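# Move the rope-reel pole onto the empty wall rack

## Task

Carry the pole holding the rope reel over to the wall rack that has no pole on it. At the end the pole must rest fully seated in the slots of both brackets, with the reel hanging motionless. Release it and back off. The robot must not topple or be left leaning, or the task fails. It only counts if the pole stays in place without the robot holding it.

## Robot and tools

Robot: a wheeled base (two drive wheels plus casters) with a column, a head that tilts, and two six-joint arms, each ending in a two-finger gripper. Folded, it measures 0.73 m long, 0.62 m wide and 1.88 m tall, and its front sits 0.40 m ahead of the column. The shoulders are about 0.12 m ahead of the column and 1.46 m up. A hand reaches about 1 m from its shoulder, but no lower than about 0.47 m, so it cannot reach the floor.

Frames: the base frame has its origin on the floor under the column, midway between the drive wheels. x points forward, y to the left, z up. The reported left_hand and right_hand points are in this frame. Each is where that hand's fingers meet; the fingertips extend 8 mm past it. The hand's z axis runs along the fingers, and quat_wxyz maps (0,0,1) onto that direction. The odometry frame is the base frame as it stood at scene start. Heading is positive to the left.

execute_actions: the argument "actions" is a list holding one action, or none (an empty list just returns state and images). An action may contain any of these:
- "base": exactly one relative command. {"translate_m": d} drives straight by d metres, forward positive, -3 to 3. {"rotate_rad": d} turns in place by d radians, left (counter-clockwise from above) positive, -3.2 to 3.2. The base cannot move sideways. Both are offsets from where the base last measured itself.
- "joints": a single object keyed by joint name, covering both arms and the head. Each value is an absolute target, not an offset. Radians: head_tilt_rad -0.61 to 1.308 (0 is level, positive looks down). For each arm, left_/right_joint1_rad -2.879 to 2.879, joint2 0 to 3.141, joint3 0 to 3.019, joint4 -1.692 to 1.57, joint5 -1.57 to 1.57, joint6 -2.094 to 2.094. Metres: left_gripper_m and right_gripper_m, the fingertip gap, from 0 (closed) to 0.093. Joints you leave out keep chasing their previous targets.
- "speeds": optional caps for this action only. translate_m 0.05 to 0.8 m/s, rotate_rad 0.1 to 1 rad/s. The defaults are the maxima. A base move needing over 8.667 s is refused. This cap does not slow the arms.
"cameras" lists which images come back: cam_head_left, cam_head_right, cam_left_wrist, cam_right_wrist, nav_camera, or all. [] returns none. An unknown key, camera name or out-of-range value rejects the whole call.

wait {seconds 0 to 10}: commands nothing and returns state and images. zoom_image {camera, region [x0,y0,x1,y1]}: pixel box in the latest full image, top-left origin, at most 504x504. read_manual: licence texts only. finished_scene {scene: the current scene's number}: ends the scene for good. Call it only once the pole rests by itself and the robot has let go.

Arm geometry (typical): with right_joint1_rad 1.57 or left_joint1_rad -1.57 and joints 5 and 6 at 0, the arm moves in a forward vertical plane 0.23 m to that side. Let a = j2 - 0.35, b = 1.05 + j2 - j3 and c = b - j4. Then the hand sits 0.12 + 0.39 sin a + 0.38 cos b + 0.25 cos c ahead and 1.46 + 0.39 cos a - 0.38 sin b - 0.25 sin c up. c = 1.57 means fingers straight down. Example: j2, j3, j4 = 0.93, 0.78, 0.14 gives about 0.60 m ahead and 1.21 m up. The real hand tends to end up to 5 cm lower and nearer the column, or about 12 cm with a heavy or far-out load. joint5 swings the hand sideways (positive to the robot's right). joint6 rolls it (positive clockwise seen from behind). Positive joint1 carries the hand forward, down and to the left.

Loads per arm, fingers down: 3.2 kg near 0.4 m ahead at 0.65 to 1.2 m up; 2 kg out to 0.6 m; 1 kg out to 0.8 m at 0.9 to 1.2 m up. One grip holds roughly 2 to 6 kg. To grasp, command a gap smaller than the object. off_target is then normal. A reported gap staying 0.002 m or more above the target means something is held. The fingers are 7 cm long; the gripper body is 10 cm wide and 7 cm thick. The wrist camera sticks out 11 cm on one side.

Result lines: base_status and joint_status say how each motion ended. done means within tolerance, though joint moves under about 0.03 rad (0.08 for joints 2 and 3) may not happen at all. off_target means it stopped short. time_out means the joint hit its time limit while blocked and keeps pushing. contact_stop means a wheel stalled; back up 0.05 m before retrying or turning. "joint command not followed" means the self-collision check withheld an arm's targets; undo the last moved joints by at least 0.05 rad, or move the other arm away. If turned_by_wheels and turned_by_imu disagree by more than about 4% and by at least 0.05 rad, the base slipped or hit something. base_tilt is given in degrees. wheel_motors_off = 1 means an overload cut the wheels for 2 s. motor_effort covers the wheels only. Motor temperatures are listed per arm; MOTOR HOT appears from 85 °C, and at 100 °C that arm drops everything.

Avoid: pushing hard against the rack or wall (if blocked, send the reported positions back as targets), letting the arms collide or press on each other, dropping or slamming the pole, swinging the reel, tipping the robot, and letting a table edge catch the column. Approach contacts in steps of about 0.05 rad. Things can occasionally be nudged by outside disturbances, so check with the cameras before ending.

Each tool is called after "Request:" in YAML: its name, and indented under it one key for each argument.

## Session

Request:
execute_actions:
  actions: []

Scene clock: 0.00 s.
Joint torques (N m, as the arm reports them, + toward a larger angle): no reading
Motor temperatures (°C, as the motors report them): left_arm=[22 22 22 24 21 25] | right_arm=[24 22 21 22 21 22]
base_odometry: x=+0.000 y=+0.000 heading=+0.000 (m, m, rad; odometry frame)
turned_by_wheels: +0.000 (rad since the last result)
turned_by_imu: +0.000 (rad since the last result)
base_tilt: forward=-0.4 right=+0.4 (deg)
base_status: not commanded
joint_positions: head_tilt_rad=+0.872 left_joint1_rad=-1.556 left_joint2_rad=+0.900 left_joint3_rad=+0.404 left_joint4_rad=-0.961 left_joint5_rad=+0.036 left_joint6_rad=+0.015 left_gripper_m=+0.094 right_joint1_rad=+1.590 right_joint2_rad=+0.881 right_joint3_rad=+0.410 right_joint4_rad=-0.953 right_joint5_rad=-0.058 right_joint6_rad=-0.086 right_gripper_m=+0.094
joint_status: not commanded
wheel_motors_off: 0
motor_effort: left_wheel=+1 right_wheel=+3 (%)
left_hand: x=+0.1392 y=+0.2215 z=+1.2555 quat_wxyz=(+0.450, +0.008, -0.893, +0.015) (m; base frame)
right_hand: x=+0.1476 y=-0.2115 z=+1.2536 quat_wxyz=(+0.433, +0.034, -0.899, -0.050) (m; base frame)
pictures: cam_head_left, cam_head_right, cam_left_wrist, cam_right_wrist, nav_camera
Images, in order (width x height): cam_head_left 672x504, cam_head_right 672x504, cam_left_wrist 672x504, cam_right_wrist 672x504, nav_camera 672x504.

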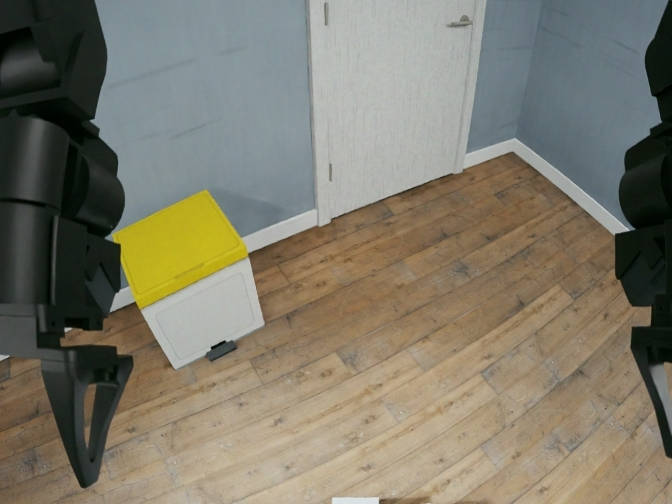

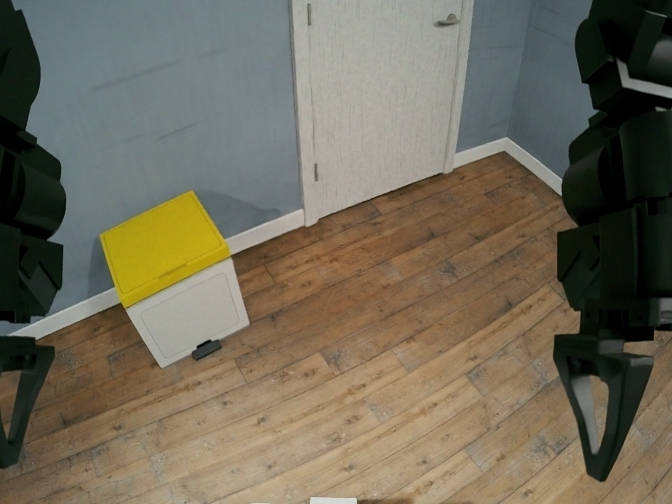

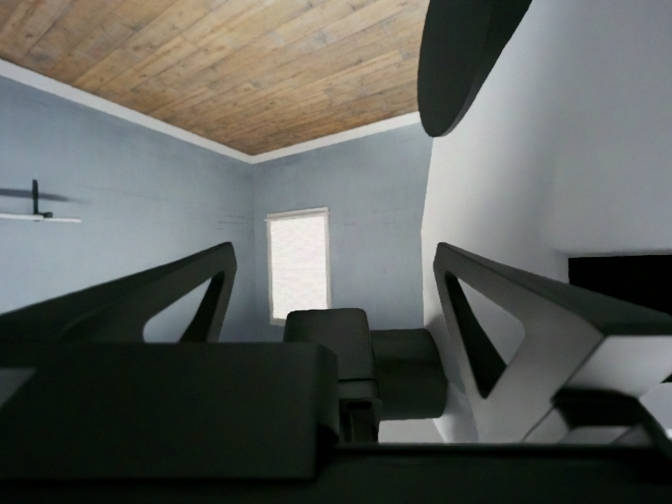

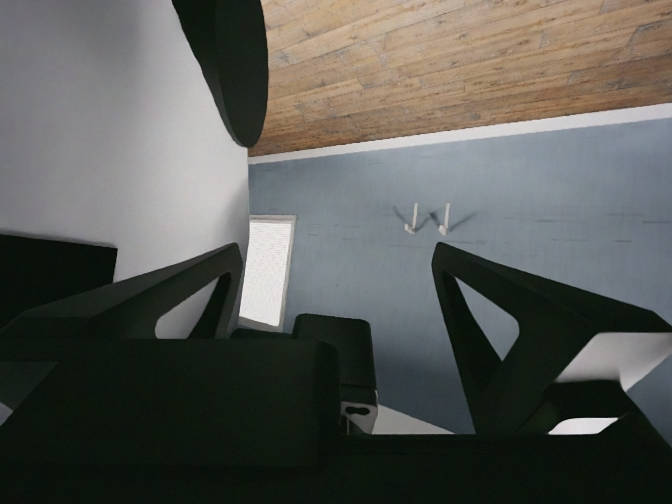

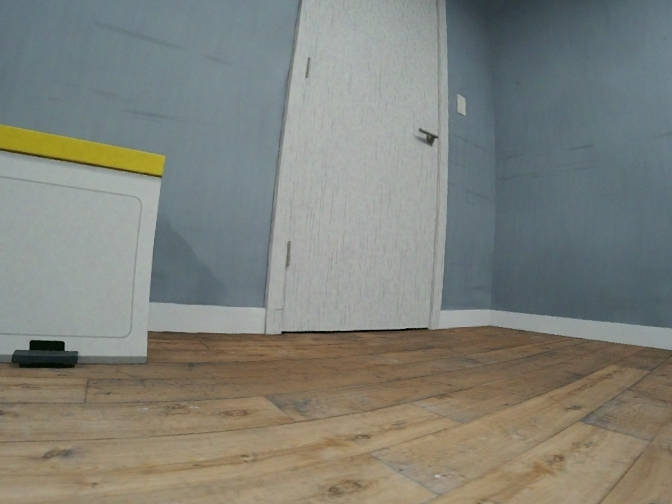

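Request:
execute_actions:
  actions:
    - {"base":{"rotate_rad":2.0},"joints":{"head_tilt_rad":0.35}}

Scene clock: 4.40 s.
Joint torques (N m, as the arm reports them, + toward a larger angle): left_arm=[-0.98 -8.01 -1.68 -1.47 -0.06 -0.1 ] | right_arm=[ 1.54 -7.09 -0.66 -1.82 -0.07 -0.06]
Motor temperatures (°C, as the motors report them): left_arm=[22 22 22 24 21 25] | right_arm=[24 22 21 22 21 22]
base_odometry: x=+0.000 y=+0.000 heading=+1.999 (m, m, rad; odometry frame)
turned_by_wheels: +1.999 (rad since the last result)
turned_by_imu: +1.992 (rad since the last result)
base_tilt: forward=-0.4 right=+0.4 (deg)
base_status: done
joint_positions: head_tilt_rad=+0.369 left_joint1_rad=-1.556 left_joint2_rad=+0.900 left_joint3_rad=+0.404 left_joint4_rad=-0.961 left_joint5_rad=+0.036 left_joint6_rad=+0.015 left_gripper_m=+0.094 right_joint1_rad=+1.590 right_joint2_rad=+0.881 right_joint3_rad=+0.410 right_joint4_rad=-0.953 right_joint5_rad=-0.058 right_joint6_rad=-0.086 right_gripper_m=+0.094
joint_status: all done
wheel_motors_off: 0
motor_effort: left_wheel=-3(38) right_wheel=+2(47) (%)
left_hand: x=+0.1392 y=+0.2215 z=+1.2555 quat_wxyz=(+0.450, +0.008, -0.893, +0.015) (m; base frame)
right_hand: x=+0.1476 y=-0.2115 z=+1.2536 quat_wxyz=(+0.433, +0.034, -0.899, -0.050) (m; base frame)
pictures: cam_head_left, cam_head_right, cam_left_wrist, cam_right_wrist, nav_camera
camera_calibration (this result's frames):
cam_head_left: T_world_to_cam=[[0.0324942, -0.999449, -0.0067685, 0.0387134], [-0.30336, -0.00340982, -0.95287, 1.46989], [0.952322, 0.033016, -0.303303, 0.343561], [0, 0, 0, 1]] pos_world=[0.117467, 0.0323611, 1.50508]
cam_head_right: T_world_to_cam=[[0.0179713, -0.999746, -0.0136007, -0.0106594], [-0.29172, 0.00776807, -0.956472, 1.47523], [0.956335, 0.0211566, -0.291507, 0.323818], [0, 0, 0, 1]] pos_world=[0.120868, -0.0289673, 1.50527]
Images, in order (width x height): cam_head_left 672x504, cam_head_right 672x504, cam_left_wrist 672x504, cam_right_wrist 672x504, nav_camera 672x504.

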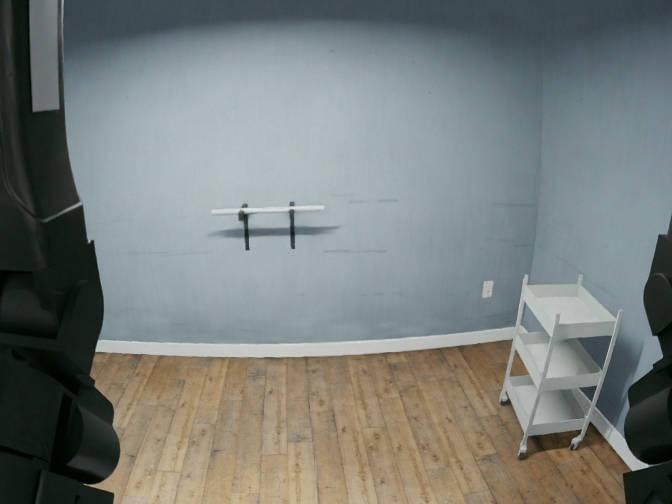

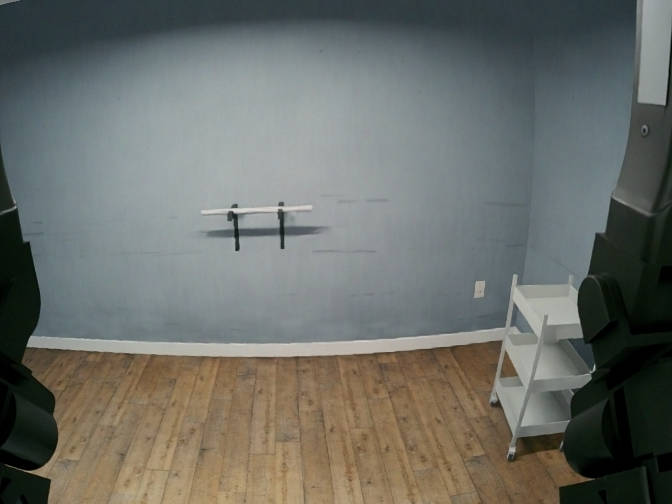

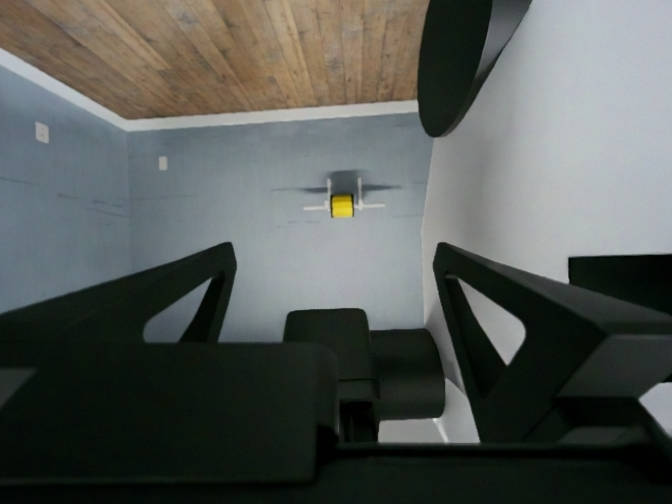

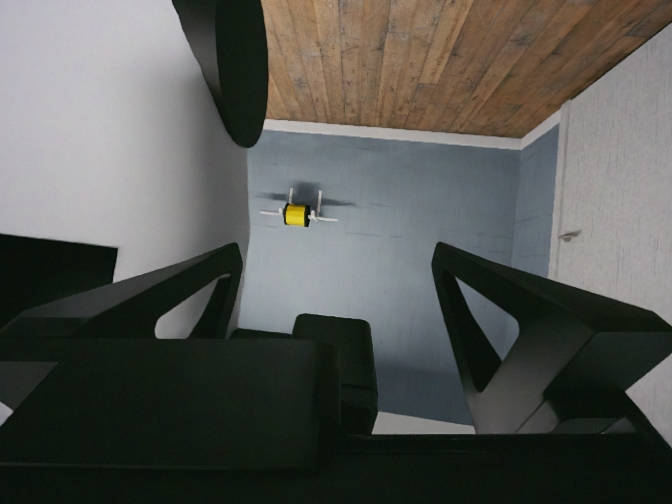

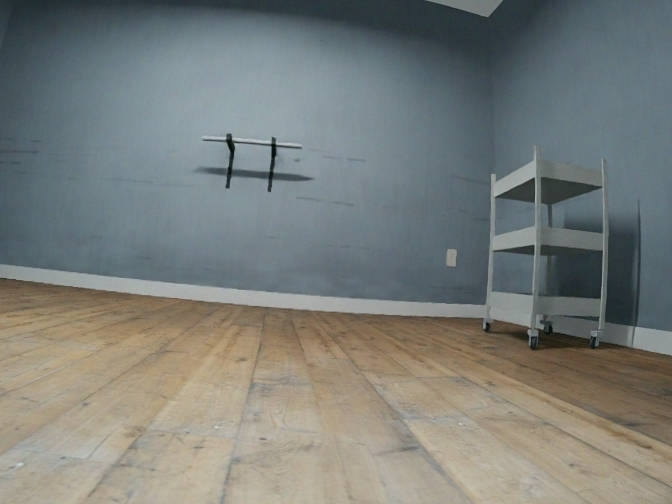

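Request:
execute_actions:
  actions:
    - {"base":{"rotate_rad":1.71}}
  cameras: ["cam_head_left","nav_camera"]

Request:
execute_actions:
  actions:
    - {"base":{"rotate_rad":1.27}}
  cameras: ["cam_head_left"]

Request:
execute_actions:
  actions:
    - {"base":{"translate_m":1.2}}
  cameras: []

Request:
execute_actions:
  actions:
    - {"base":{"rotate_rad":0.3},"joints":{"head_tilt_rad":0.7}}
  cameras: ["cam_head_left","cam_head_right","nav_camera"]

Scene clock: 13.57 s.
Joint torques (N m, as the arm reports them, + toward a larger angle): left_arm=[-1.04 -8.23 -1.63 -1.41 -0.06 -0.11] | right_arm=[ 1.59 -7.16 -0.67 -1.83 -0.07 -0.06]
Motor temperatures (°C, as the motors report them): left_arm=[22 22 22 24 21 25] | right_arm=[24 22 21 22 21 22]
base_odometry: x=+0.000 y=+0.000 heading=-2.575 (m, m, rad; odometry frame)
turned_by_wheels: +1.709 (rad since the last result)
turned_by_imu: +1.704 (rad since the last result)
base_tilt: forward=-0.4 right=+0.3 (deg)
base_status: done
joint_positions: head_tilt_rad=+0.369 left_joint1_rad=-1.556 left_joint2_rad=+0.900 left_joint3_rad=+0.404 left_joint4_rad=-0.961 left_joint5_rad=+0.036 left_joint6_rad=+0.015 left_gripper_m=+0.094 right_joint1_rad=+1.590 right_joint2_rad=+0.881 right_joint3_rad=+0.410 right_joint4_rad=-0.953 right_joint5_rad=-0.058 right_joint6_rad=-0.086 right_gripper_m=+0.094
joint_status: not commanded
wheel_motors_off: 0
motor_effort: left_wheel=-2(30) right_wheel=+2(35) (%)
left_hand: x=+0.1392 y=+0.2215 z=+1.2555 quat_wxyz=(+0.450, +0.008, -0.893, +0.015) (m; base frame)
right_hand: x=+0.1476 y=-0.2115 z=+1.2536 quat_wxyz=(+0.433, +0.034, -0.899, -0.050) (m; base frame)
pictures: cam_head_left, nav_camera
camera_calibration (this result's frames):
cam_head_left: T_world_to_cam=[[0.0324945, -0.999449, -0.00676721, 0.0387114], [-0.303322, -0.00340982, -0.952882, 1.46991], [0.952334, 0.033016, -0.303266, 0.343502], [0, 0, 0, 1]] pos_world=[0.117469, 0.0323611, 1.50508]
Images, in order (width x height): cam_head_left 672x504, nav_camera 672x504.

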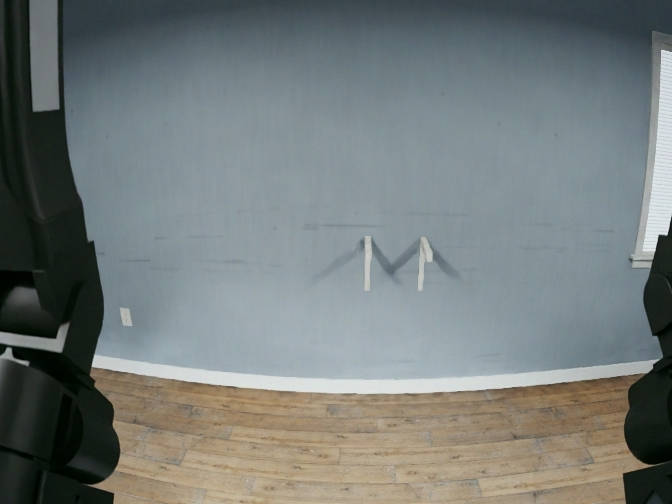

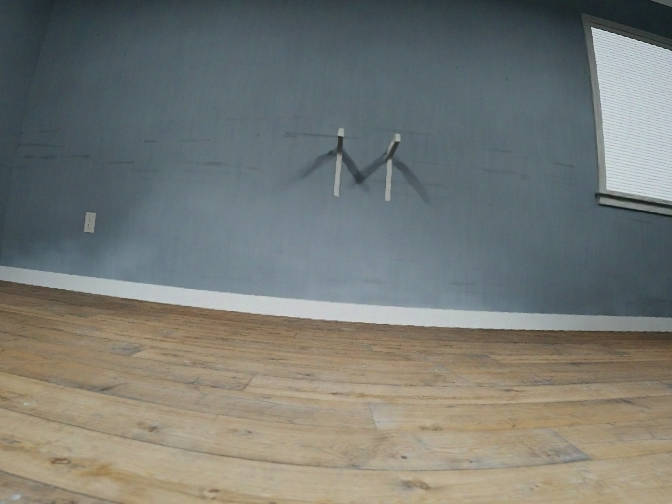

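Scene clock: 16.13 s.
Joint torques (N m, as the arm reports them, + toward a larger angle): left_arm=[-1.12 -8.34 -1.76 -1.52 -0.05 -0.1 ] | right_arm=[ 1.59 -7.17 -0.66 -1.72 -0.07 -0.06]
Motor temperatures (°C, as the motors report them): left_arm=[22 22 22 24 21 25] | right_arm=[24 22 21 22 21 22]
base_odometry: x=+0.000 y=+0.000 heading=-1.305 (m, m, rad; odometry frame)
turned_by_wheels: +1.269 (rad since the last result)
turned_by_imu: +1.265 (rad since the last result)
base_tilt: forward=-0.5 right=+0.4 (deg)
base_status: done
joint_positions: head_tilt_rad=+0.369 left_joint1_rad=-1.556 left_joint2_rad=+0.900 left_joint3_rad=+0.404 left_joint4_rad=-0.961 left_joint5_rad=+0.036 left_joint6_rad=+0.015 left_gripper_m=+0.094 right_joint1_rad=+1.590 right_joint2_rad=+0.881 right_joint3_rad=+0.410 right_joint4_rad=-0.953 right_joint5_rad=-0.058 right_joint6_rad=-0.086 right_gripper_m=+0.094
joint_status: not commanded
wheel_motors_off: 0
motor_effort: left_wheel=-2(31) right_wheel=+2(37) (%)
left_hand: x=+0.1392 y=+0.2215 z=+1.2555 quat_wxyz=(+0.450, +0.008, -0.893, +0.015) (m; base frame)
right_hand: x=+0.1476 y=-0.2115 z=+1.2536 quat_wxyz=(+0.433, +0.034, -0.899, -0.050) (m; base frame)
pictures: cam_head_left
camera_calibration (this result's frames):
cam_head_left: T_world_to_cam=[[0.0324946, -0.999449, -0.00676645, 0.0387103], [-0.3033, -0.00340982, -0.952889, 1.46992], [0.952341, 0.033016, -0.303244, 0.343468], [0, 0, 0, 1]] pos_world=[0.11747, 0.0323611, 1.50509]
Images, in order (width x height): cam_head_left 672x504.

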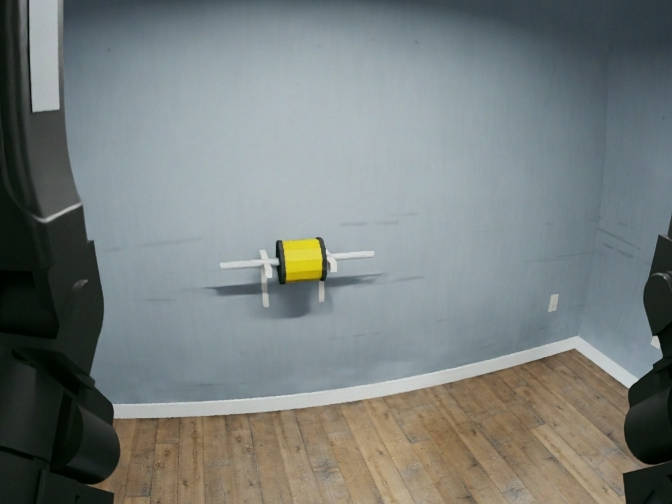

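Scene clock: 19.50 s.
Joint torques (N m, as the arm reports them, + toward a larger angle): left_arm=[-0.92 -8.02 -1.83 -1.45 -0.03 -0.1 ] | right_arm=[ 1.58 -7.07 -0.33 -1.8  -0.07 -0.06]
Motor temperatures (°C, as the motors report them): left_arm=[22 22 22 24 21 25] | right_arm=[24 22 21 22 21 22]
base_odometry: x=+0.315 y=-1.158 heading=-1.305 (m, m, rad; odometry frame)
turned_by_wheels: +0.001 (rad since the last result)
turned_by_imu: -0.002 (rad since the last result)
base_tilt: forward=-0.4 right=+0.4 (deg)
base_status: done
joint_positions: head_tilt_rad=+0.369 left_joint1_rad=-1.556 left_joint2_rad=+0.900 left_joint3_rad=+0.405 left_joint4_rad=-0.961 left_joint5_rad=+0.036 left_joint6_rad=+0.015 left_gripper_m=+0.094 right_joint1_rad=+1.590 right_joint2_rad=+0.881 right_joint3_rad=+0.411 right_joint4_rad=-0.953 right_joint5_rad=-0.058 right_joint6_rad=-0.086 right_gripper_m=+0.094
joint_status: not commanded
wheel_motors_off: 0
motor_effort: left_wheel=+0(52) right_wheel=-1(73) (%)
left_hand: x=+0.1399 y=+0.2215 z=+1.2553 quat_wxyz=(+0.449, +0.008, -0.893, +0.015) (m; base frame)
right_hand: x=+0.1482 y=-0.2114 z=+1.2534 quat_wxyz=(+0.433, +0.034, -0.899, -0.050) (m; base frame)
pictures: none
No camera images: the call's "cameras" was empty. Leave "cameras" out to get every camera's image.

Scene clock: 20.97 s.
Joint torques (N m, as the arm reports them, + toward a larger angle): left_arm=[-1.06 -8.48 -1.77 -1.48 -0.04 -0.12] | right_arm=[ 1.57 -7.21 -0.64 -1.81 -0.07 -0.06]
Motor temperatures (°C, as the motors report them): left_arm=[22 22 22 24 21 25] | right_arm=[24 23 21 22 21 22]
base_odometry: x=+0.316 y=-1.158 heading=-1.006 (m, m, rad; odometry frame)
turned_by_wheels: +0.299 (rad since the last result)
turned_by_imu: +0.295 (rad since the last result)
base_tilt: forward=-0.4 right=+0.4 (deg)
base_status: done
joint_positions: head_tilt_rad=+0.703 left_joint1_rad=-1.556 left_joint2_rad=+0.900 left_joint3_rad=+0.405 left_joint4_rad=-0.961 left_joint5_rad=+0.036 left_joint6_rad=+0.015 left_gripper_m=+0.094 right_joint1_rad=+1.590 right_joint2_rad=+0.881 right_joint3_rad=+0.411 right_joint4_rad=-0.953 right_joint5_rad=-0.058 right_joint6_rad=-0.086 right_gripper_m=+0.094
joint_status: all done
wheel_motors_off: 0
motor_effort: left_wheel=-3(49) right_wheel=+0(53) (%)
left_hand: x=+0.1399 y=+0.2215 z=+1.2553 quat_wxyz=(+0.449, +0.008, -0.893, +0.015) (m; base frame)
right_hand: x=+0.1482 y=-0.2114 z=+1.2534 quat_wxyz=(+0.433, +0.034, -0.899, -0.050) (m; base frame)
pictures: cam_head_left, cam_head_right, nav_camera
camera_calibration (this result's frames):
cam_head_left: T_world_to_cam=[[0.0284868, -0.999449, -0.017035, 0.0547242], [-0.598636, -0.00340982, -0.801014, 1.2508], [0.800515, 0.033016, -0.598403, 0.805604], [0, 0, 0, 1]] pos_world=[0.102315, 0.0323611, 1.48492]
cam_head_right: T_world_to_cam=[[0.0125273, -0.999746, -0.0187353, -0.00247991], [-0.588817, 0.00776807, -0.808229, 1.26179], [0.808169, 0.0211566, -0.58857, 0.788704], [0, 0, 0, 1]] pos_world=[0.105589, -0.0289673, 1.48398]
Images, in order (width x height): cam_head_left 672x504, cam_head_right 672x504, nav_camera 672x504.

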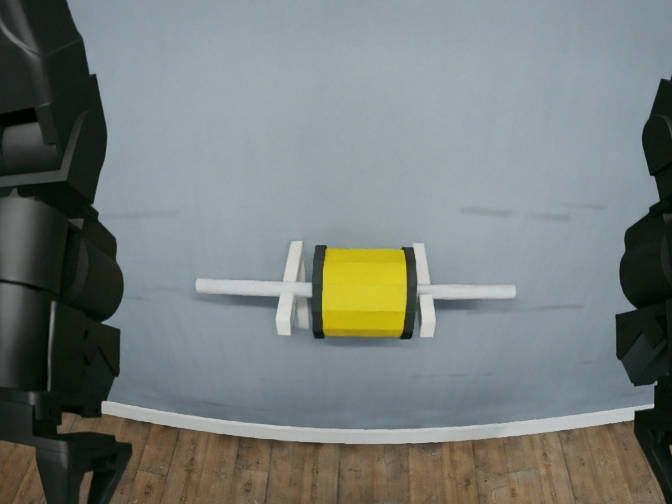

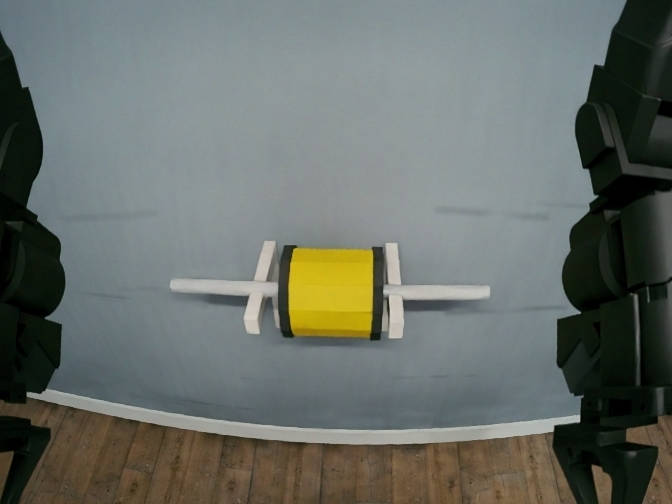

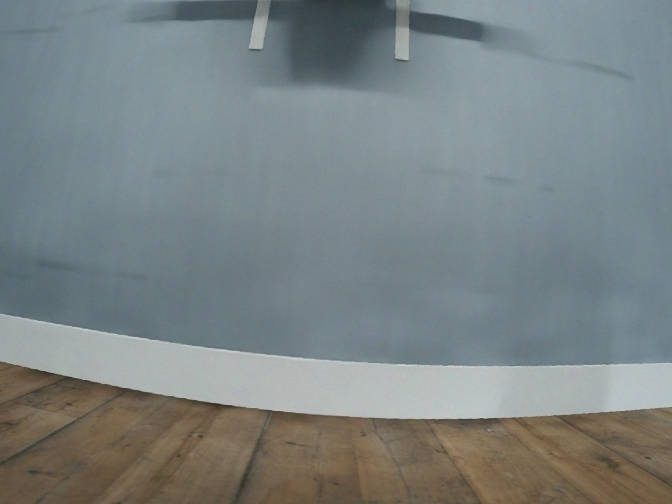

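Request:
execute_actions:
  actions:
    - {"joints":{"head_tilt_rad":1.0,"left_joint1_rad":-1.57,"left_joint2_rad":1.45,"left_joint3_rad":0.93,"left_joint4_rad":0,"left_joint5_rad":0,"left_joint6_rad":-1.57,"right_joint1_rad":1.57,"right_joint2_rad":1.45,"right_joint3_rad":0.93,"right_joint4_rad":0,"right_joint5_rad":0,"right_joint6_rad":1.57}}
  cameras: []

Request:
execute_actions:
  actions:
    - {"base":{"translate_m":0.28}}

Scene clock: 30.27 s.
Joint torques (N m, as the arm reports them, + toward a larger angle): left_arm=[ -1.54 -15.29  -0.3    0.43  -0.28  -0.18] | right_arm=[  0.81 -14.18   0.35   0.56   0.15   0.07]
Motor temperatures (°C, as the motors report them): left_arm=[22 22 22 24 21 25] | right_arm=[24 23 21 22 21 22]
base_odometry: x=+0.316 y=-1.158 heading=-1.006 (m, m, rad; odometry frame)
turned_by_wheels: +0.000 (rad since the last result)
turned_by_imu: +0.001 (rad since the last result)
base_tilt: forward=-0.4 right=+0.4 (deg)
base_status: not commanded
joint_positions: head_tilt_rad=+1.000 left_joint1_rad=-1.563 left_joint2_rad=+1.450 left_joint3_rad=+0.932 left_joint4_rad=-0.009 left_joint5_rad=+0.004 left_joint6_rad=-1.563 left_gripper_m=+0.094 right_joint1_rad=+1.578 right_joint2_rad=+1.446 right_joint3_rad=+0.932 right_joint4_rad=-0.009 right_joint5_rad=-0.002 right_joint6_rad=+1.558 right_gripper_m=+0.094
joint_status: all done
wheel_motors_off: 0
motor_effort: left_wheel=-7(8) right_wheel=+4(5) (%)
left_hand: x=+0.4689 y=+0.2282 z=+1.0016 quat_wxyz=(+0.000, +0.706, -0.709, -0.002) (m; base frame)
right_hand: x=+0.4703 y=-0.2212 z=+1.0029 quat_wxyz=(+0.003, -0.701, -0.713, -0.003) (m; base frame)
pictures: none
No camera images: the call's "cameras" was empty. Leave "cameras" out to get every camera's image.

Scene clock: 32.47 s.
Joint torques (N m, as the arm reports them, + toward a larger angle): left_arm=[ -1.35 -15.3   -0.21   0.34  -0.27  -0.18] | right_arm=[  0.86 -14.24   0.4    0.55   0.14   0.07]
Motor temperatures (°C, as the motors report them): left_arm=[22 23 22 24 22 25] | right_arm=[24 23 21 22 21 22]
base_odometry: x=+0.466 y=-1.395 heading=-1.005 (m, m, rad; odometry frame)
turned_by_wheels: +0.001 (rad since the last result)
turned_by_imu: +0.001 (rad since the last result)
base_tilt: forward=-0.4 right=+0.4 (deg)
base_status: done
joint_positions: head_tilt_rad=+1.001 left_joint1_rad=-1.563 left_joint2_rad=+1.450 left_joint3_rad=+0.932 left_joint4_rad=-0.009 left_joint5_rad=+0.003 left_joint6_rad=-1.563 left_gripper_m=+0.094 right_joint1_rad=+1.578 right_joint2_rad=+1.446 right_joint3_rad=+0.932 right_joint4_rad=-0.009 right_joint5_rad=-0.002 right_joint6_rad=+1.558 right_gripper_m=+0.094
joint_status: not commanded
wheel_motors_off: 0
motor_effort: left_wheel=+0(52) right_wheel=-1(66) (%)
left_hand: x=+0.4692 y=+0.2283 z=+1.0017 quat_wxyz=(+0.000, +0.706, -0.709, -0.002) (m; base frame)
right_hand: x=+0.4703 y=-0.2212 z=+1.0029 quat_wxyz=(+0.003, -0.701, -0.713, -0.003) (m; base frame)
pictures: cam_head_left, cam_head_right, cam_left_wrist, cam_right_wrist, nav_camera
camera_calibration (this result's frames):
cam_head_left: T_world_to_cam=[[0.0222246, -0.999449, -0.0246527, 0.0667685], [-0.807556, -0.00340982, -0.589781, 0.935945], [0.589372, 0.033016, -0.807187, 1.13769], [0, 0, 0, 1]] pos_world=[0.083822, 0.0323611, 1.47198]
cam_head_right: T_world_to_cam=[[0.00646995, -0.999746, -0.021589, 0.00221767], [-0.800291, 0.00776807, -0.599562, 0.951018], [0.599577, 0.0211566, -0.800037, 1.12479], [0, 0, 0, 1]] pos_world=[0.0866762, -0.0289673, 1.47012]
cam_left_wrist: T_world_to_cam=[[0.999891, 0.0144593, -0.00314517, -0.472371], [0.0136167, -0.815891, 0.578045, -0.392426], [0.00579199, -0.578025, -0.815999, 1.07227], [0, 0, 0, 1]] pos_world=[0.471453, 0.306451, 1.10033]
cam_right_wrist: T_world_to_cam=[[-0.999776, -0.00760884, 0.0197735, 0.44583], [0.00560433, 0.805069, 0.593154, -0.415985], [-0.0204322, 0.593132, -0.804846, 1.07119], [0, 0, 0, 1]] pos_world=[0.469948, -0.297065, 1.10007]
Images, in order (width x height): cam_head_left 672x504, cam_head_right 672x504, cam_left_wrist 672x504, cam_right_wrist 672x504, nav_camera 672x504.

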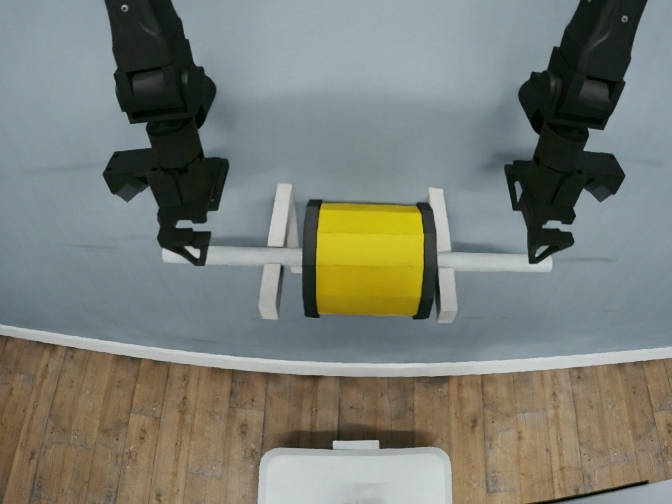

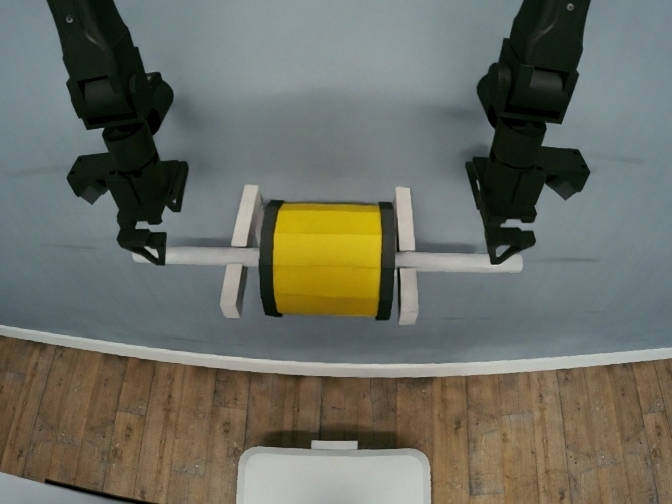

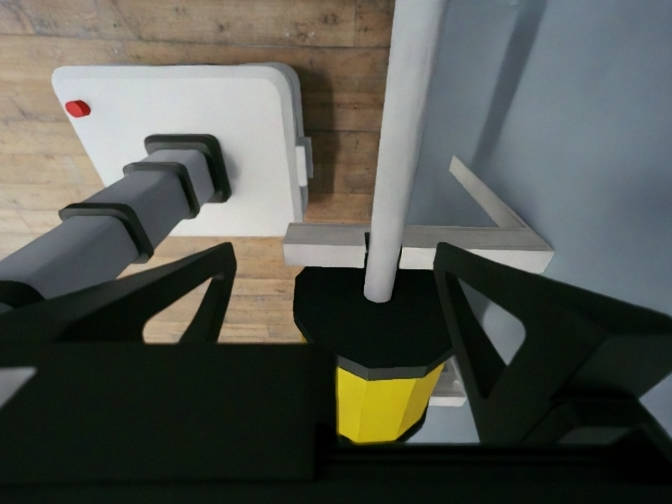

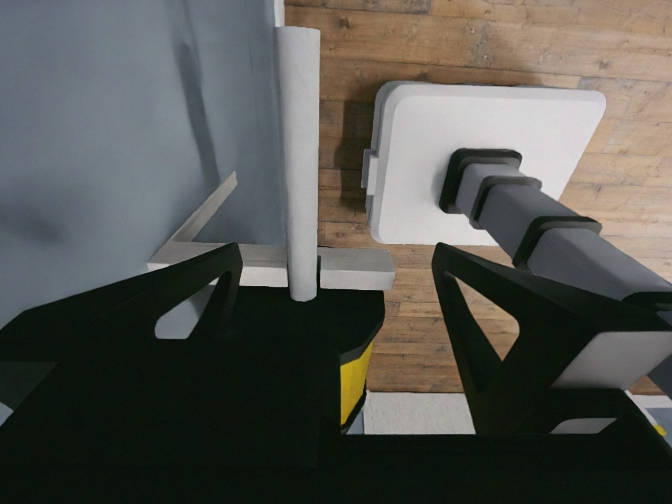

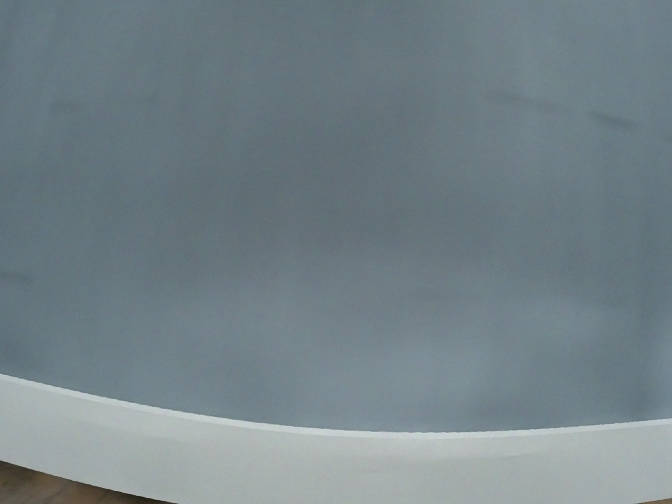

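Request:
execute_actions:
  actions:
    - {"base":{"rotate_rad":-0.04},"joints":{"left_joint2_rad":1.78,"left_joint3_rad":1.26,"right_joint2_rad":1.78,"right_joint3_rad":1.26}}
  cameras: ["cam_head_left","cam_left_wrist","cam_right_wrist"]

Scene clock: 36.17 s.
Joint torques (N m, as the arm reports them, + toward a larger angle): left_arm=[ -1.21 -17.81   0.04   0.23  -0.24  -0.19] | right_arm=[  1.23 -16.66   0.73   0.42   0.12   0.07]
Motor temperatures (°C, as the motors report them): left_arm=[22 23 22 24 22 25] | right_arm=[24 23 21 22 21 22]
base_odometry: x=+0.466 y=-1.395 heading=-1.043 (m, m, rad; odometry frame)
turned_by_wheels: -0.038 (rad since the last result)
turned_by_imu: -0.037 (rad since the last result)
base_tilt: forward=-0.4 right=+0.4 (deg)
base_status: done
joint_positions: head_tilt_rad=+1.001 left_joint1_rad=-1.569 left_joint2_rad=+1.791 left_joint3_rad=+1.256 left_joint4_rad=-0.005 left_joint5_rad=+0.003 left_joint6_rad=-1.563 left_gripper_m=+0.094 right_joint1_rad=+1.572 right_joint2_rad=+1.790 right_joint3_rad=+1.257 right_joint4_rad=-0.007 right_joint5_rad=-0.001 right_joint6_rad=+1.558 right_gripper_m=+0.094
joint_status: all done
wheel_motors_off: 0
motor_effort: left_wheel=+1(36) right_wheel=-2(45) (%)
left_hand: x=+0.4970 y=+0.2253 z=+0.8766 quat_wxyz=(+0.006, +0.705, -0.710, -0.006) (m; base frame)
right_hand: x=+0.4980 y=-0.2243 z=+0.8773 quat_wxyz=(+0.006, -0.702, -0.712, +0.005) (m; base frame)
pictures: cam_head_left, cam_left_wrist, cam_right_wrist
camera_calibration (this result's frames):
cam_head_left: T_world_to_cam=[[0.0222246, -0.999449, -0.0246527, 0.0667685], [-0.807556, -0.00340982, -0.589781, 0.935945], [0.589372, 0.033016, -0.807187, 1.13769], [0, 0, 0, 1]] pos_world=[0.083822, 0.0323611, 1.47198]
cam_left_wrist: T_world_to_cam=[[0.999776, 0.0116037, -0.0176958, -0.48706], [0.0197295, -0.813489, 0.581246, -0.32934], [-0.00765074, -0.581465, -0.813536, 0.973551], [0, 0, 0, 1]] pos_world=[0.500897, 0.303823, 0.974827]
cam_right_wrist: T_world_to_cam=[[-0.999346, -0.00485152, 0.0358209, 0.462379], [0.0171742, 0.808243, 0.588599, -0.340201], [-0.0318076, 0.588829, -0.807631, 0.979645], [0, 0, 0, 1]] pos_world=[0.49908, -0.299636, 0.974871]
Images, in order (width x height): cam_head_left 672x504, cam_left_wrist 672x504, cam_right_wrist 672x504.

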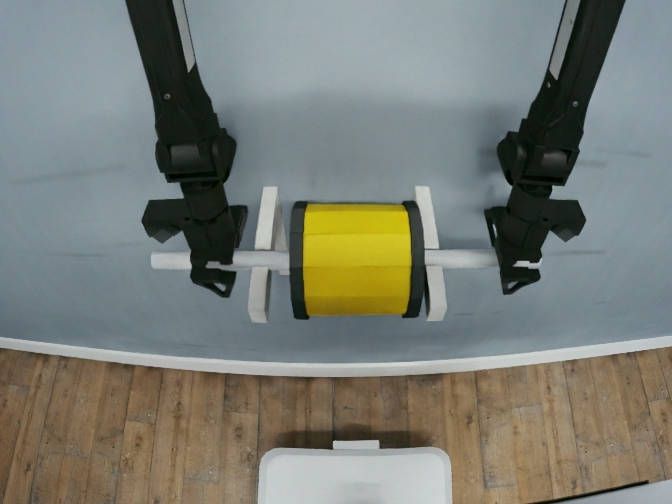

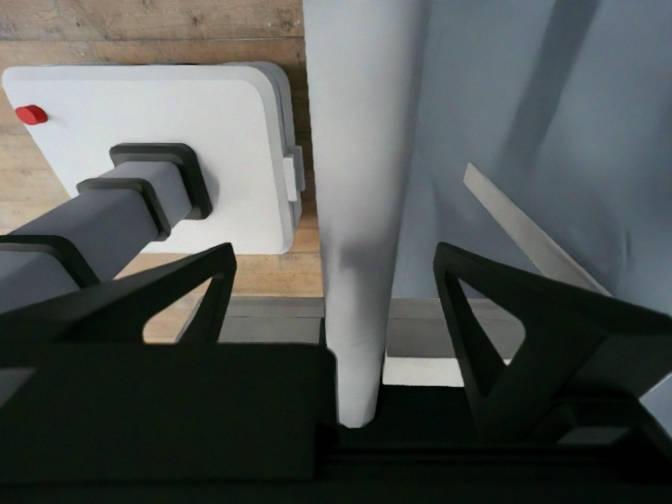

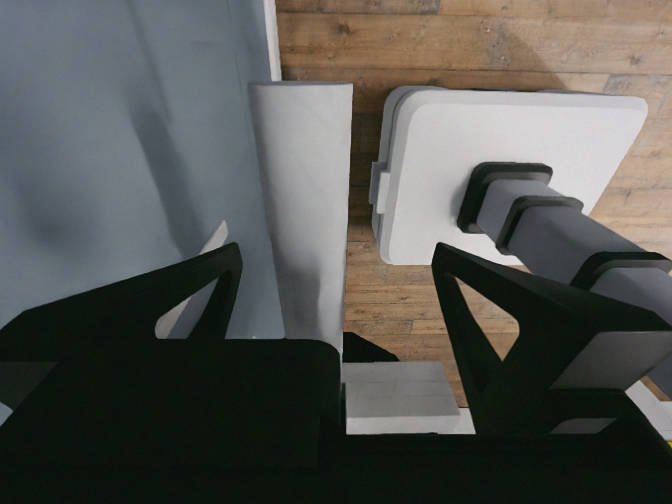

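Request:
execute_actions:
  actions:
    - {"base":{"translate_m":0.012},"joints":{"left_gripper_m":0.0,"right_gripper_m":0.0}}
  cameras: []

Request:
execute_actions:
  actions:
    - {"joints":{"left_joint2_rad":1.6,"left_joint3_rad":1.12,"right_joint2_rad":1.6,"right_joint3_rad":1.12,"left_joint4_rad":-0.03,"right_joint4_rad":-0.03}}
  cameras: ["cam_head_left","cam_left_wrist","cam_right_wrist"]

Scene clock: 40.93 s.
Joint torques (N m, as the arm reports them, + toward a larger angle): left_arm=[ -1.11 -17.74   0.35   0.45  -0.21  -0.08] | right_arm=[  1.25 -16.78   0.83   0.64   0.1    0.02]
Motor temperatures (°C, as the motors report them): left_arm=[22 23 22 24 22 25] | right_arm=[24 23 21 22 21 22]
base_odometry: x=+0.472 y=-1.405 heading=-1.044 (m, m, rad; odometry frame)
turned_by_wheels: -0.001 (rad since the last result)
turned_by_imu: +0.000 (rad since the last result)
base_tilt: forward=-0.4 right=+0.3 (deg)
base_status: done
joint_positions: head_tilt_rad=+1.001 left_joint1_rad=-1.569 left_joint2_rad=+1.792 left_joint3_rad=+1.251 left_joint4_rad=-0.012 left_joint5_rad=+0.002 left_joint6_rad=-1.574 left_gripper_m=+0.028 right_joint1_rad=+1.572 right_joint2_rad=+1.790 right_joint3_rad=+1.254 right_joint4_rad=-0.011 right_joint5_rad=-0.001 right_joint6_rad=+1.563 right_gripper_m=+0.028
joint_status: left_gripper_m off_target (ended at +0.028, target +0.000); right_gripper_m off_target (ended at +0.028, target +0.000)
wheel_motors_off: 0
motor_effort: left_wheel=+0(37) right_wheel=+1(69) (%)
left_hand: x=+0.4917 y=+0.2253 z=+0.8766 quat_wxyz=(+0.011, +0.708, -0.706, -0.010) (m; base frame)
right_hand: x=+0.4950 y=-0.2243 z=+0.8773 quat_wxyz=(+0.009, -0.704, -0.710, +0.008) (m; base frame)
pictures: none
No camera images: the call's "cameras" was empty. Leave "cameras" out to get every camera's image.

Scene clock: 41.90 s.
Joint torques (N m, as the arm reports them, + toward a larger angle): left_arm=[ -1.06 -19.06  -0.32  -0.14  -0.22  -0.07] | right_arm=[  1.07 -18.27   0.25  -0.02   0.1    0.  ]
Motor temperatures (°C, as the motors report them): left_arm=[22 23 22 24 22 25] | right_arm=[24 23 21 22 21 22]
base_odometry: x=+0.472 y=-1.405 heading=-1.044 (m, m, rad; odometry frame)
turned_by_wheels: +0.000 (rad since the last result)
turned_by_imu: +0.000 (rad since the last result)
base_tilt: forward=-0.4 right=+0.4 (deg)
base_status: not commanded
joint_positions: head_tilt_rad=+1.001 left_joint1_rad=-1.569 left_joint2_rad=+1.635 left_joint3_rad=+1.122 left_joint4_rad=-0.025 left_joint5_rad=+0.002 left_joint6_rad=-1.573 left_gripper_m=+0.028 right_joint1_rad=+1.572 right_joint2_rad=+1.634 right_joint3_rad=+1.123 right_joint4_rad=-0.023 right_joint5_rad=-0.001 right_joint6_rad=+1.565 right_gripper_m=+0.028
joint_status: all done
wheel_motors_off: 0
motor_effort: left_wheel=-2(3) right_wheel=+5(6) (%)
left_hand: x=+0.4939 y=+0.2252 z=+0.9353 quat_wxyz=(+0.005, +0.708, -0.706, -0.005) (m; base frame)
right_hand: x=+0.4956 y=-0.2244 z=+0.9358 quat_wxyz=(+0.004, -0.705, -0.709, +0.003) (m; base frame)
pictures: cam_head_left, cam_left_wrist, cam_right_wrist
camera_calibration (this result's frames):
cam_head_left: T_world_to_cam=[[0.0222207, -0.999449, -0.0246562, 0.0667741], [-0.807649, -0.00340982, -0.589654, 0.935754], [0.589245, 0.033016, -0.80728, 1.13784], [0, 0, 0, 1]] pos_world=[0.0838113, 0.0323611, 1.47197]
cam_left_wrist: T_world_to_cam=[[0.999641, 0.0218992, -0.0154083, -0.487316], [0.026776, -0.813566, 0.580855, -0.366524], [0.000184593, -0.58106, -0.813861, 1.01763], [0, 0, 0, 1]] pos_world=[0.496767, 0.303784, 1.0336]
cam_right_wrist: T_world_to_cam=[[-0.999533, 0.00164622, 0.0304979, 0.464403], [0.0192824, 0.808397, 0.588321, -0.375271], [-0.0236859, 0.588635, -0.808052, 1.02328], [0, 0, 0, 1]] pos_world=[0.495659, -0.299733, 1.03348]
Images, in order (width x height): cam_head_left 672x504, cam_left_wrist 672x504, cam_right_wrist 672x504.

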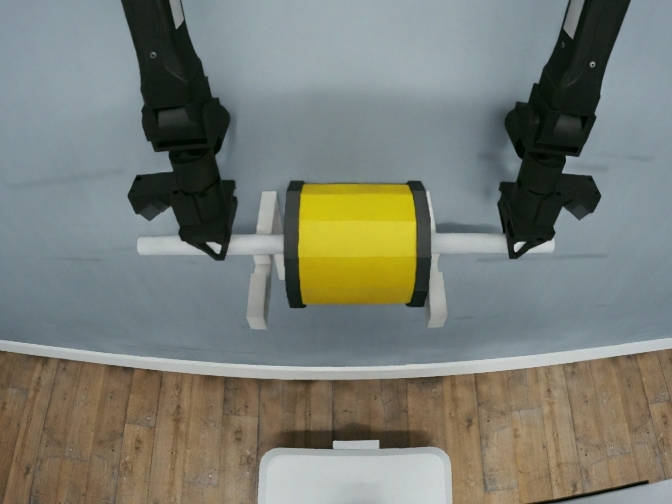

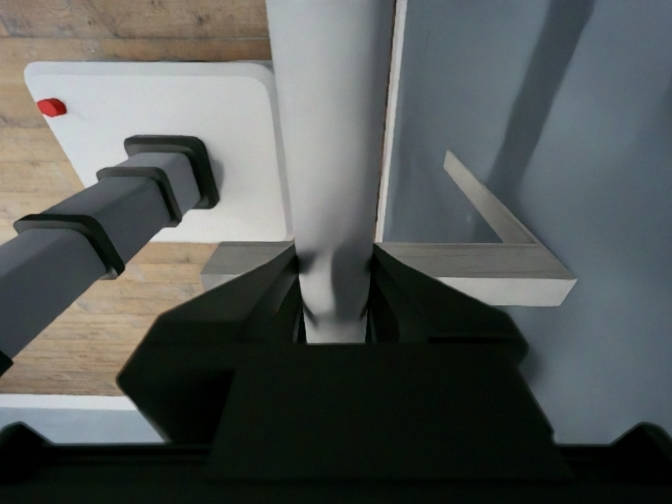

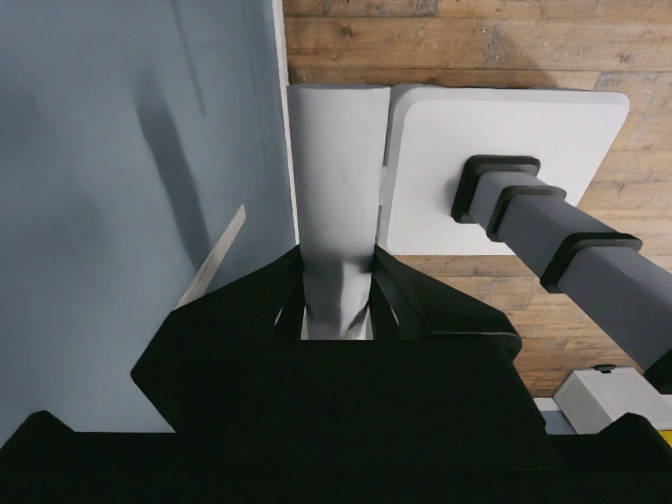

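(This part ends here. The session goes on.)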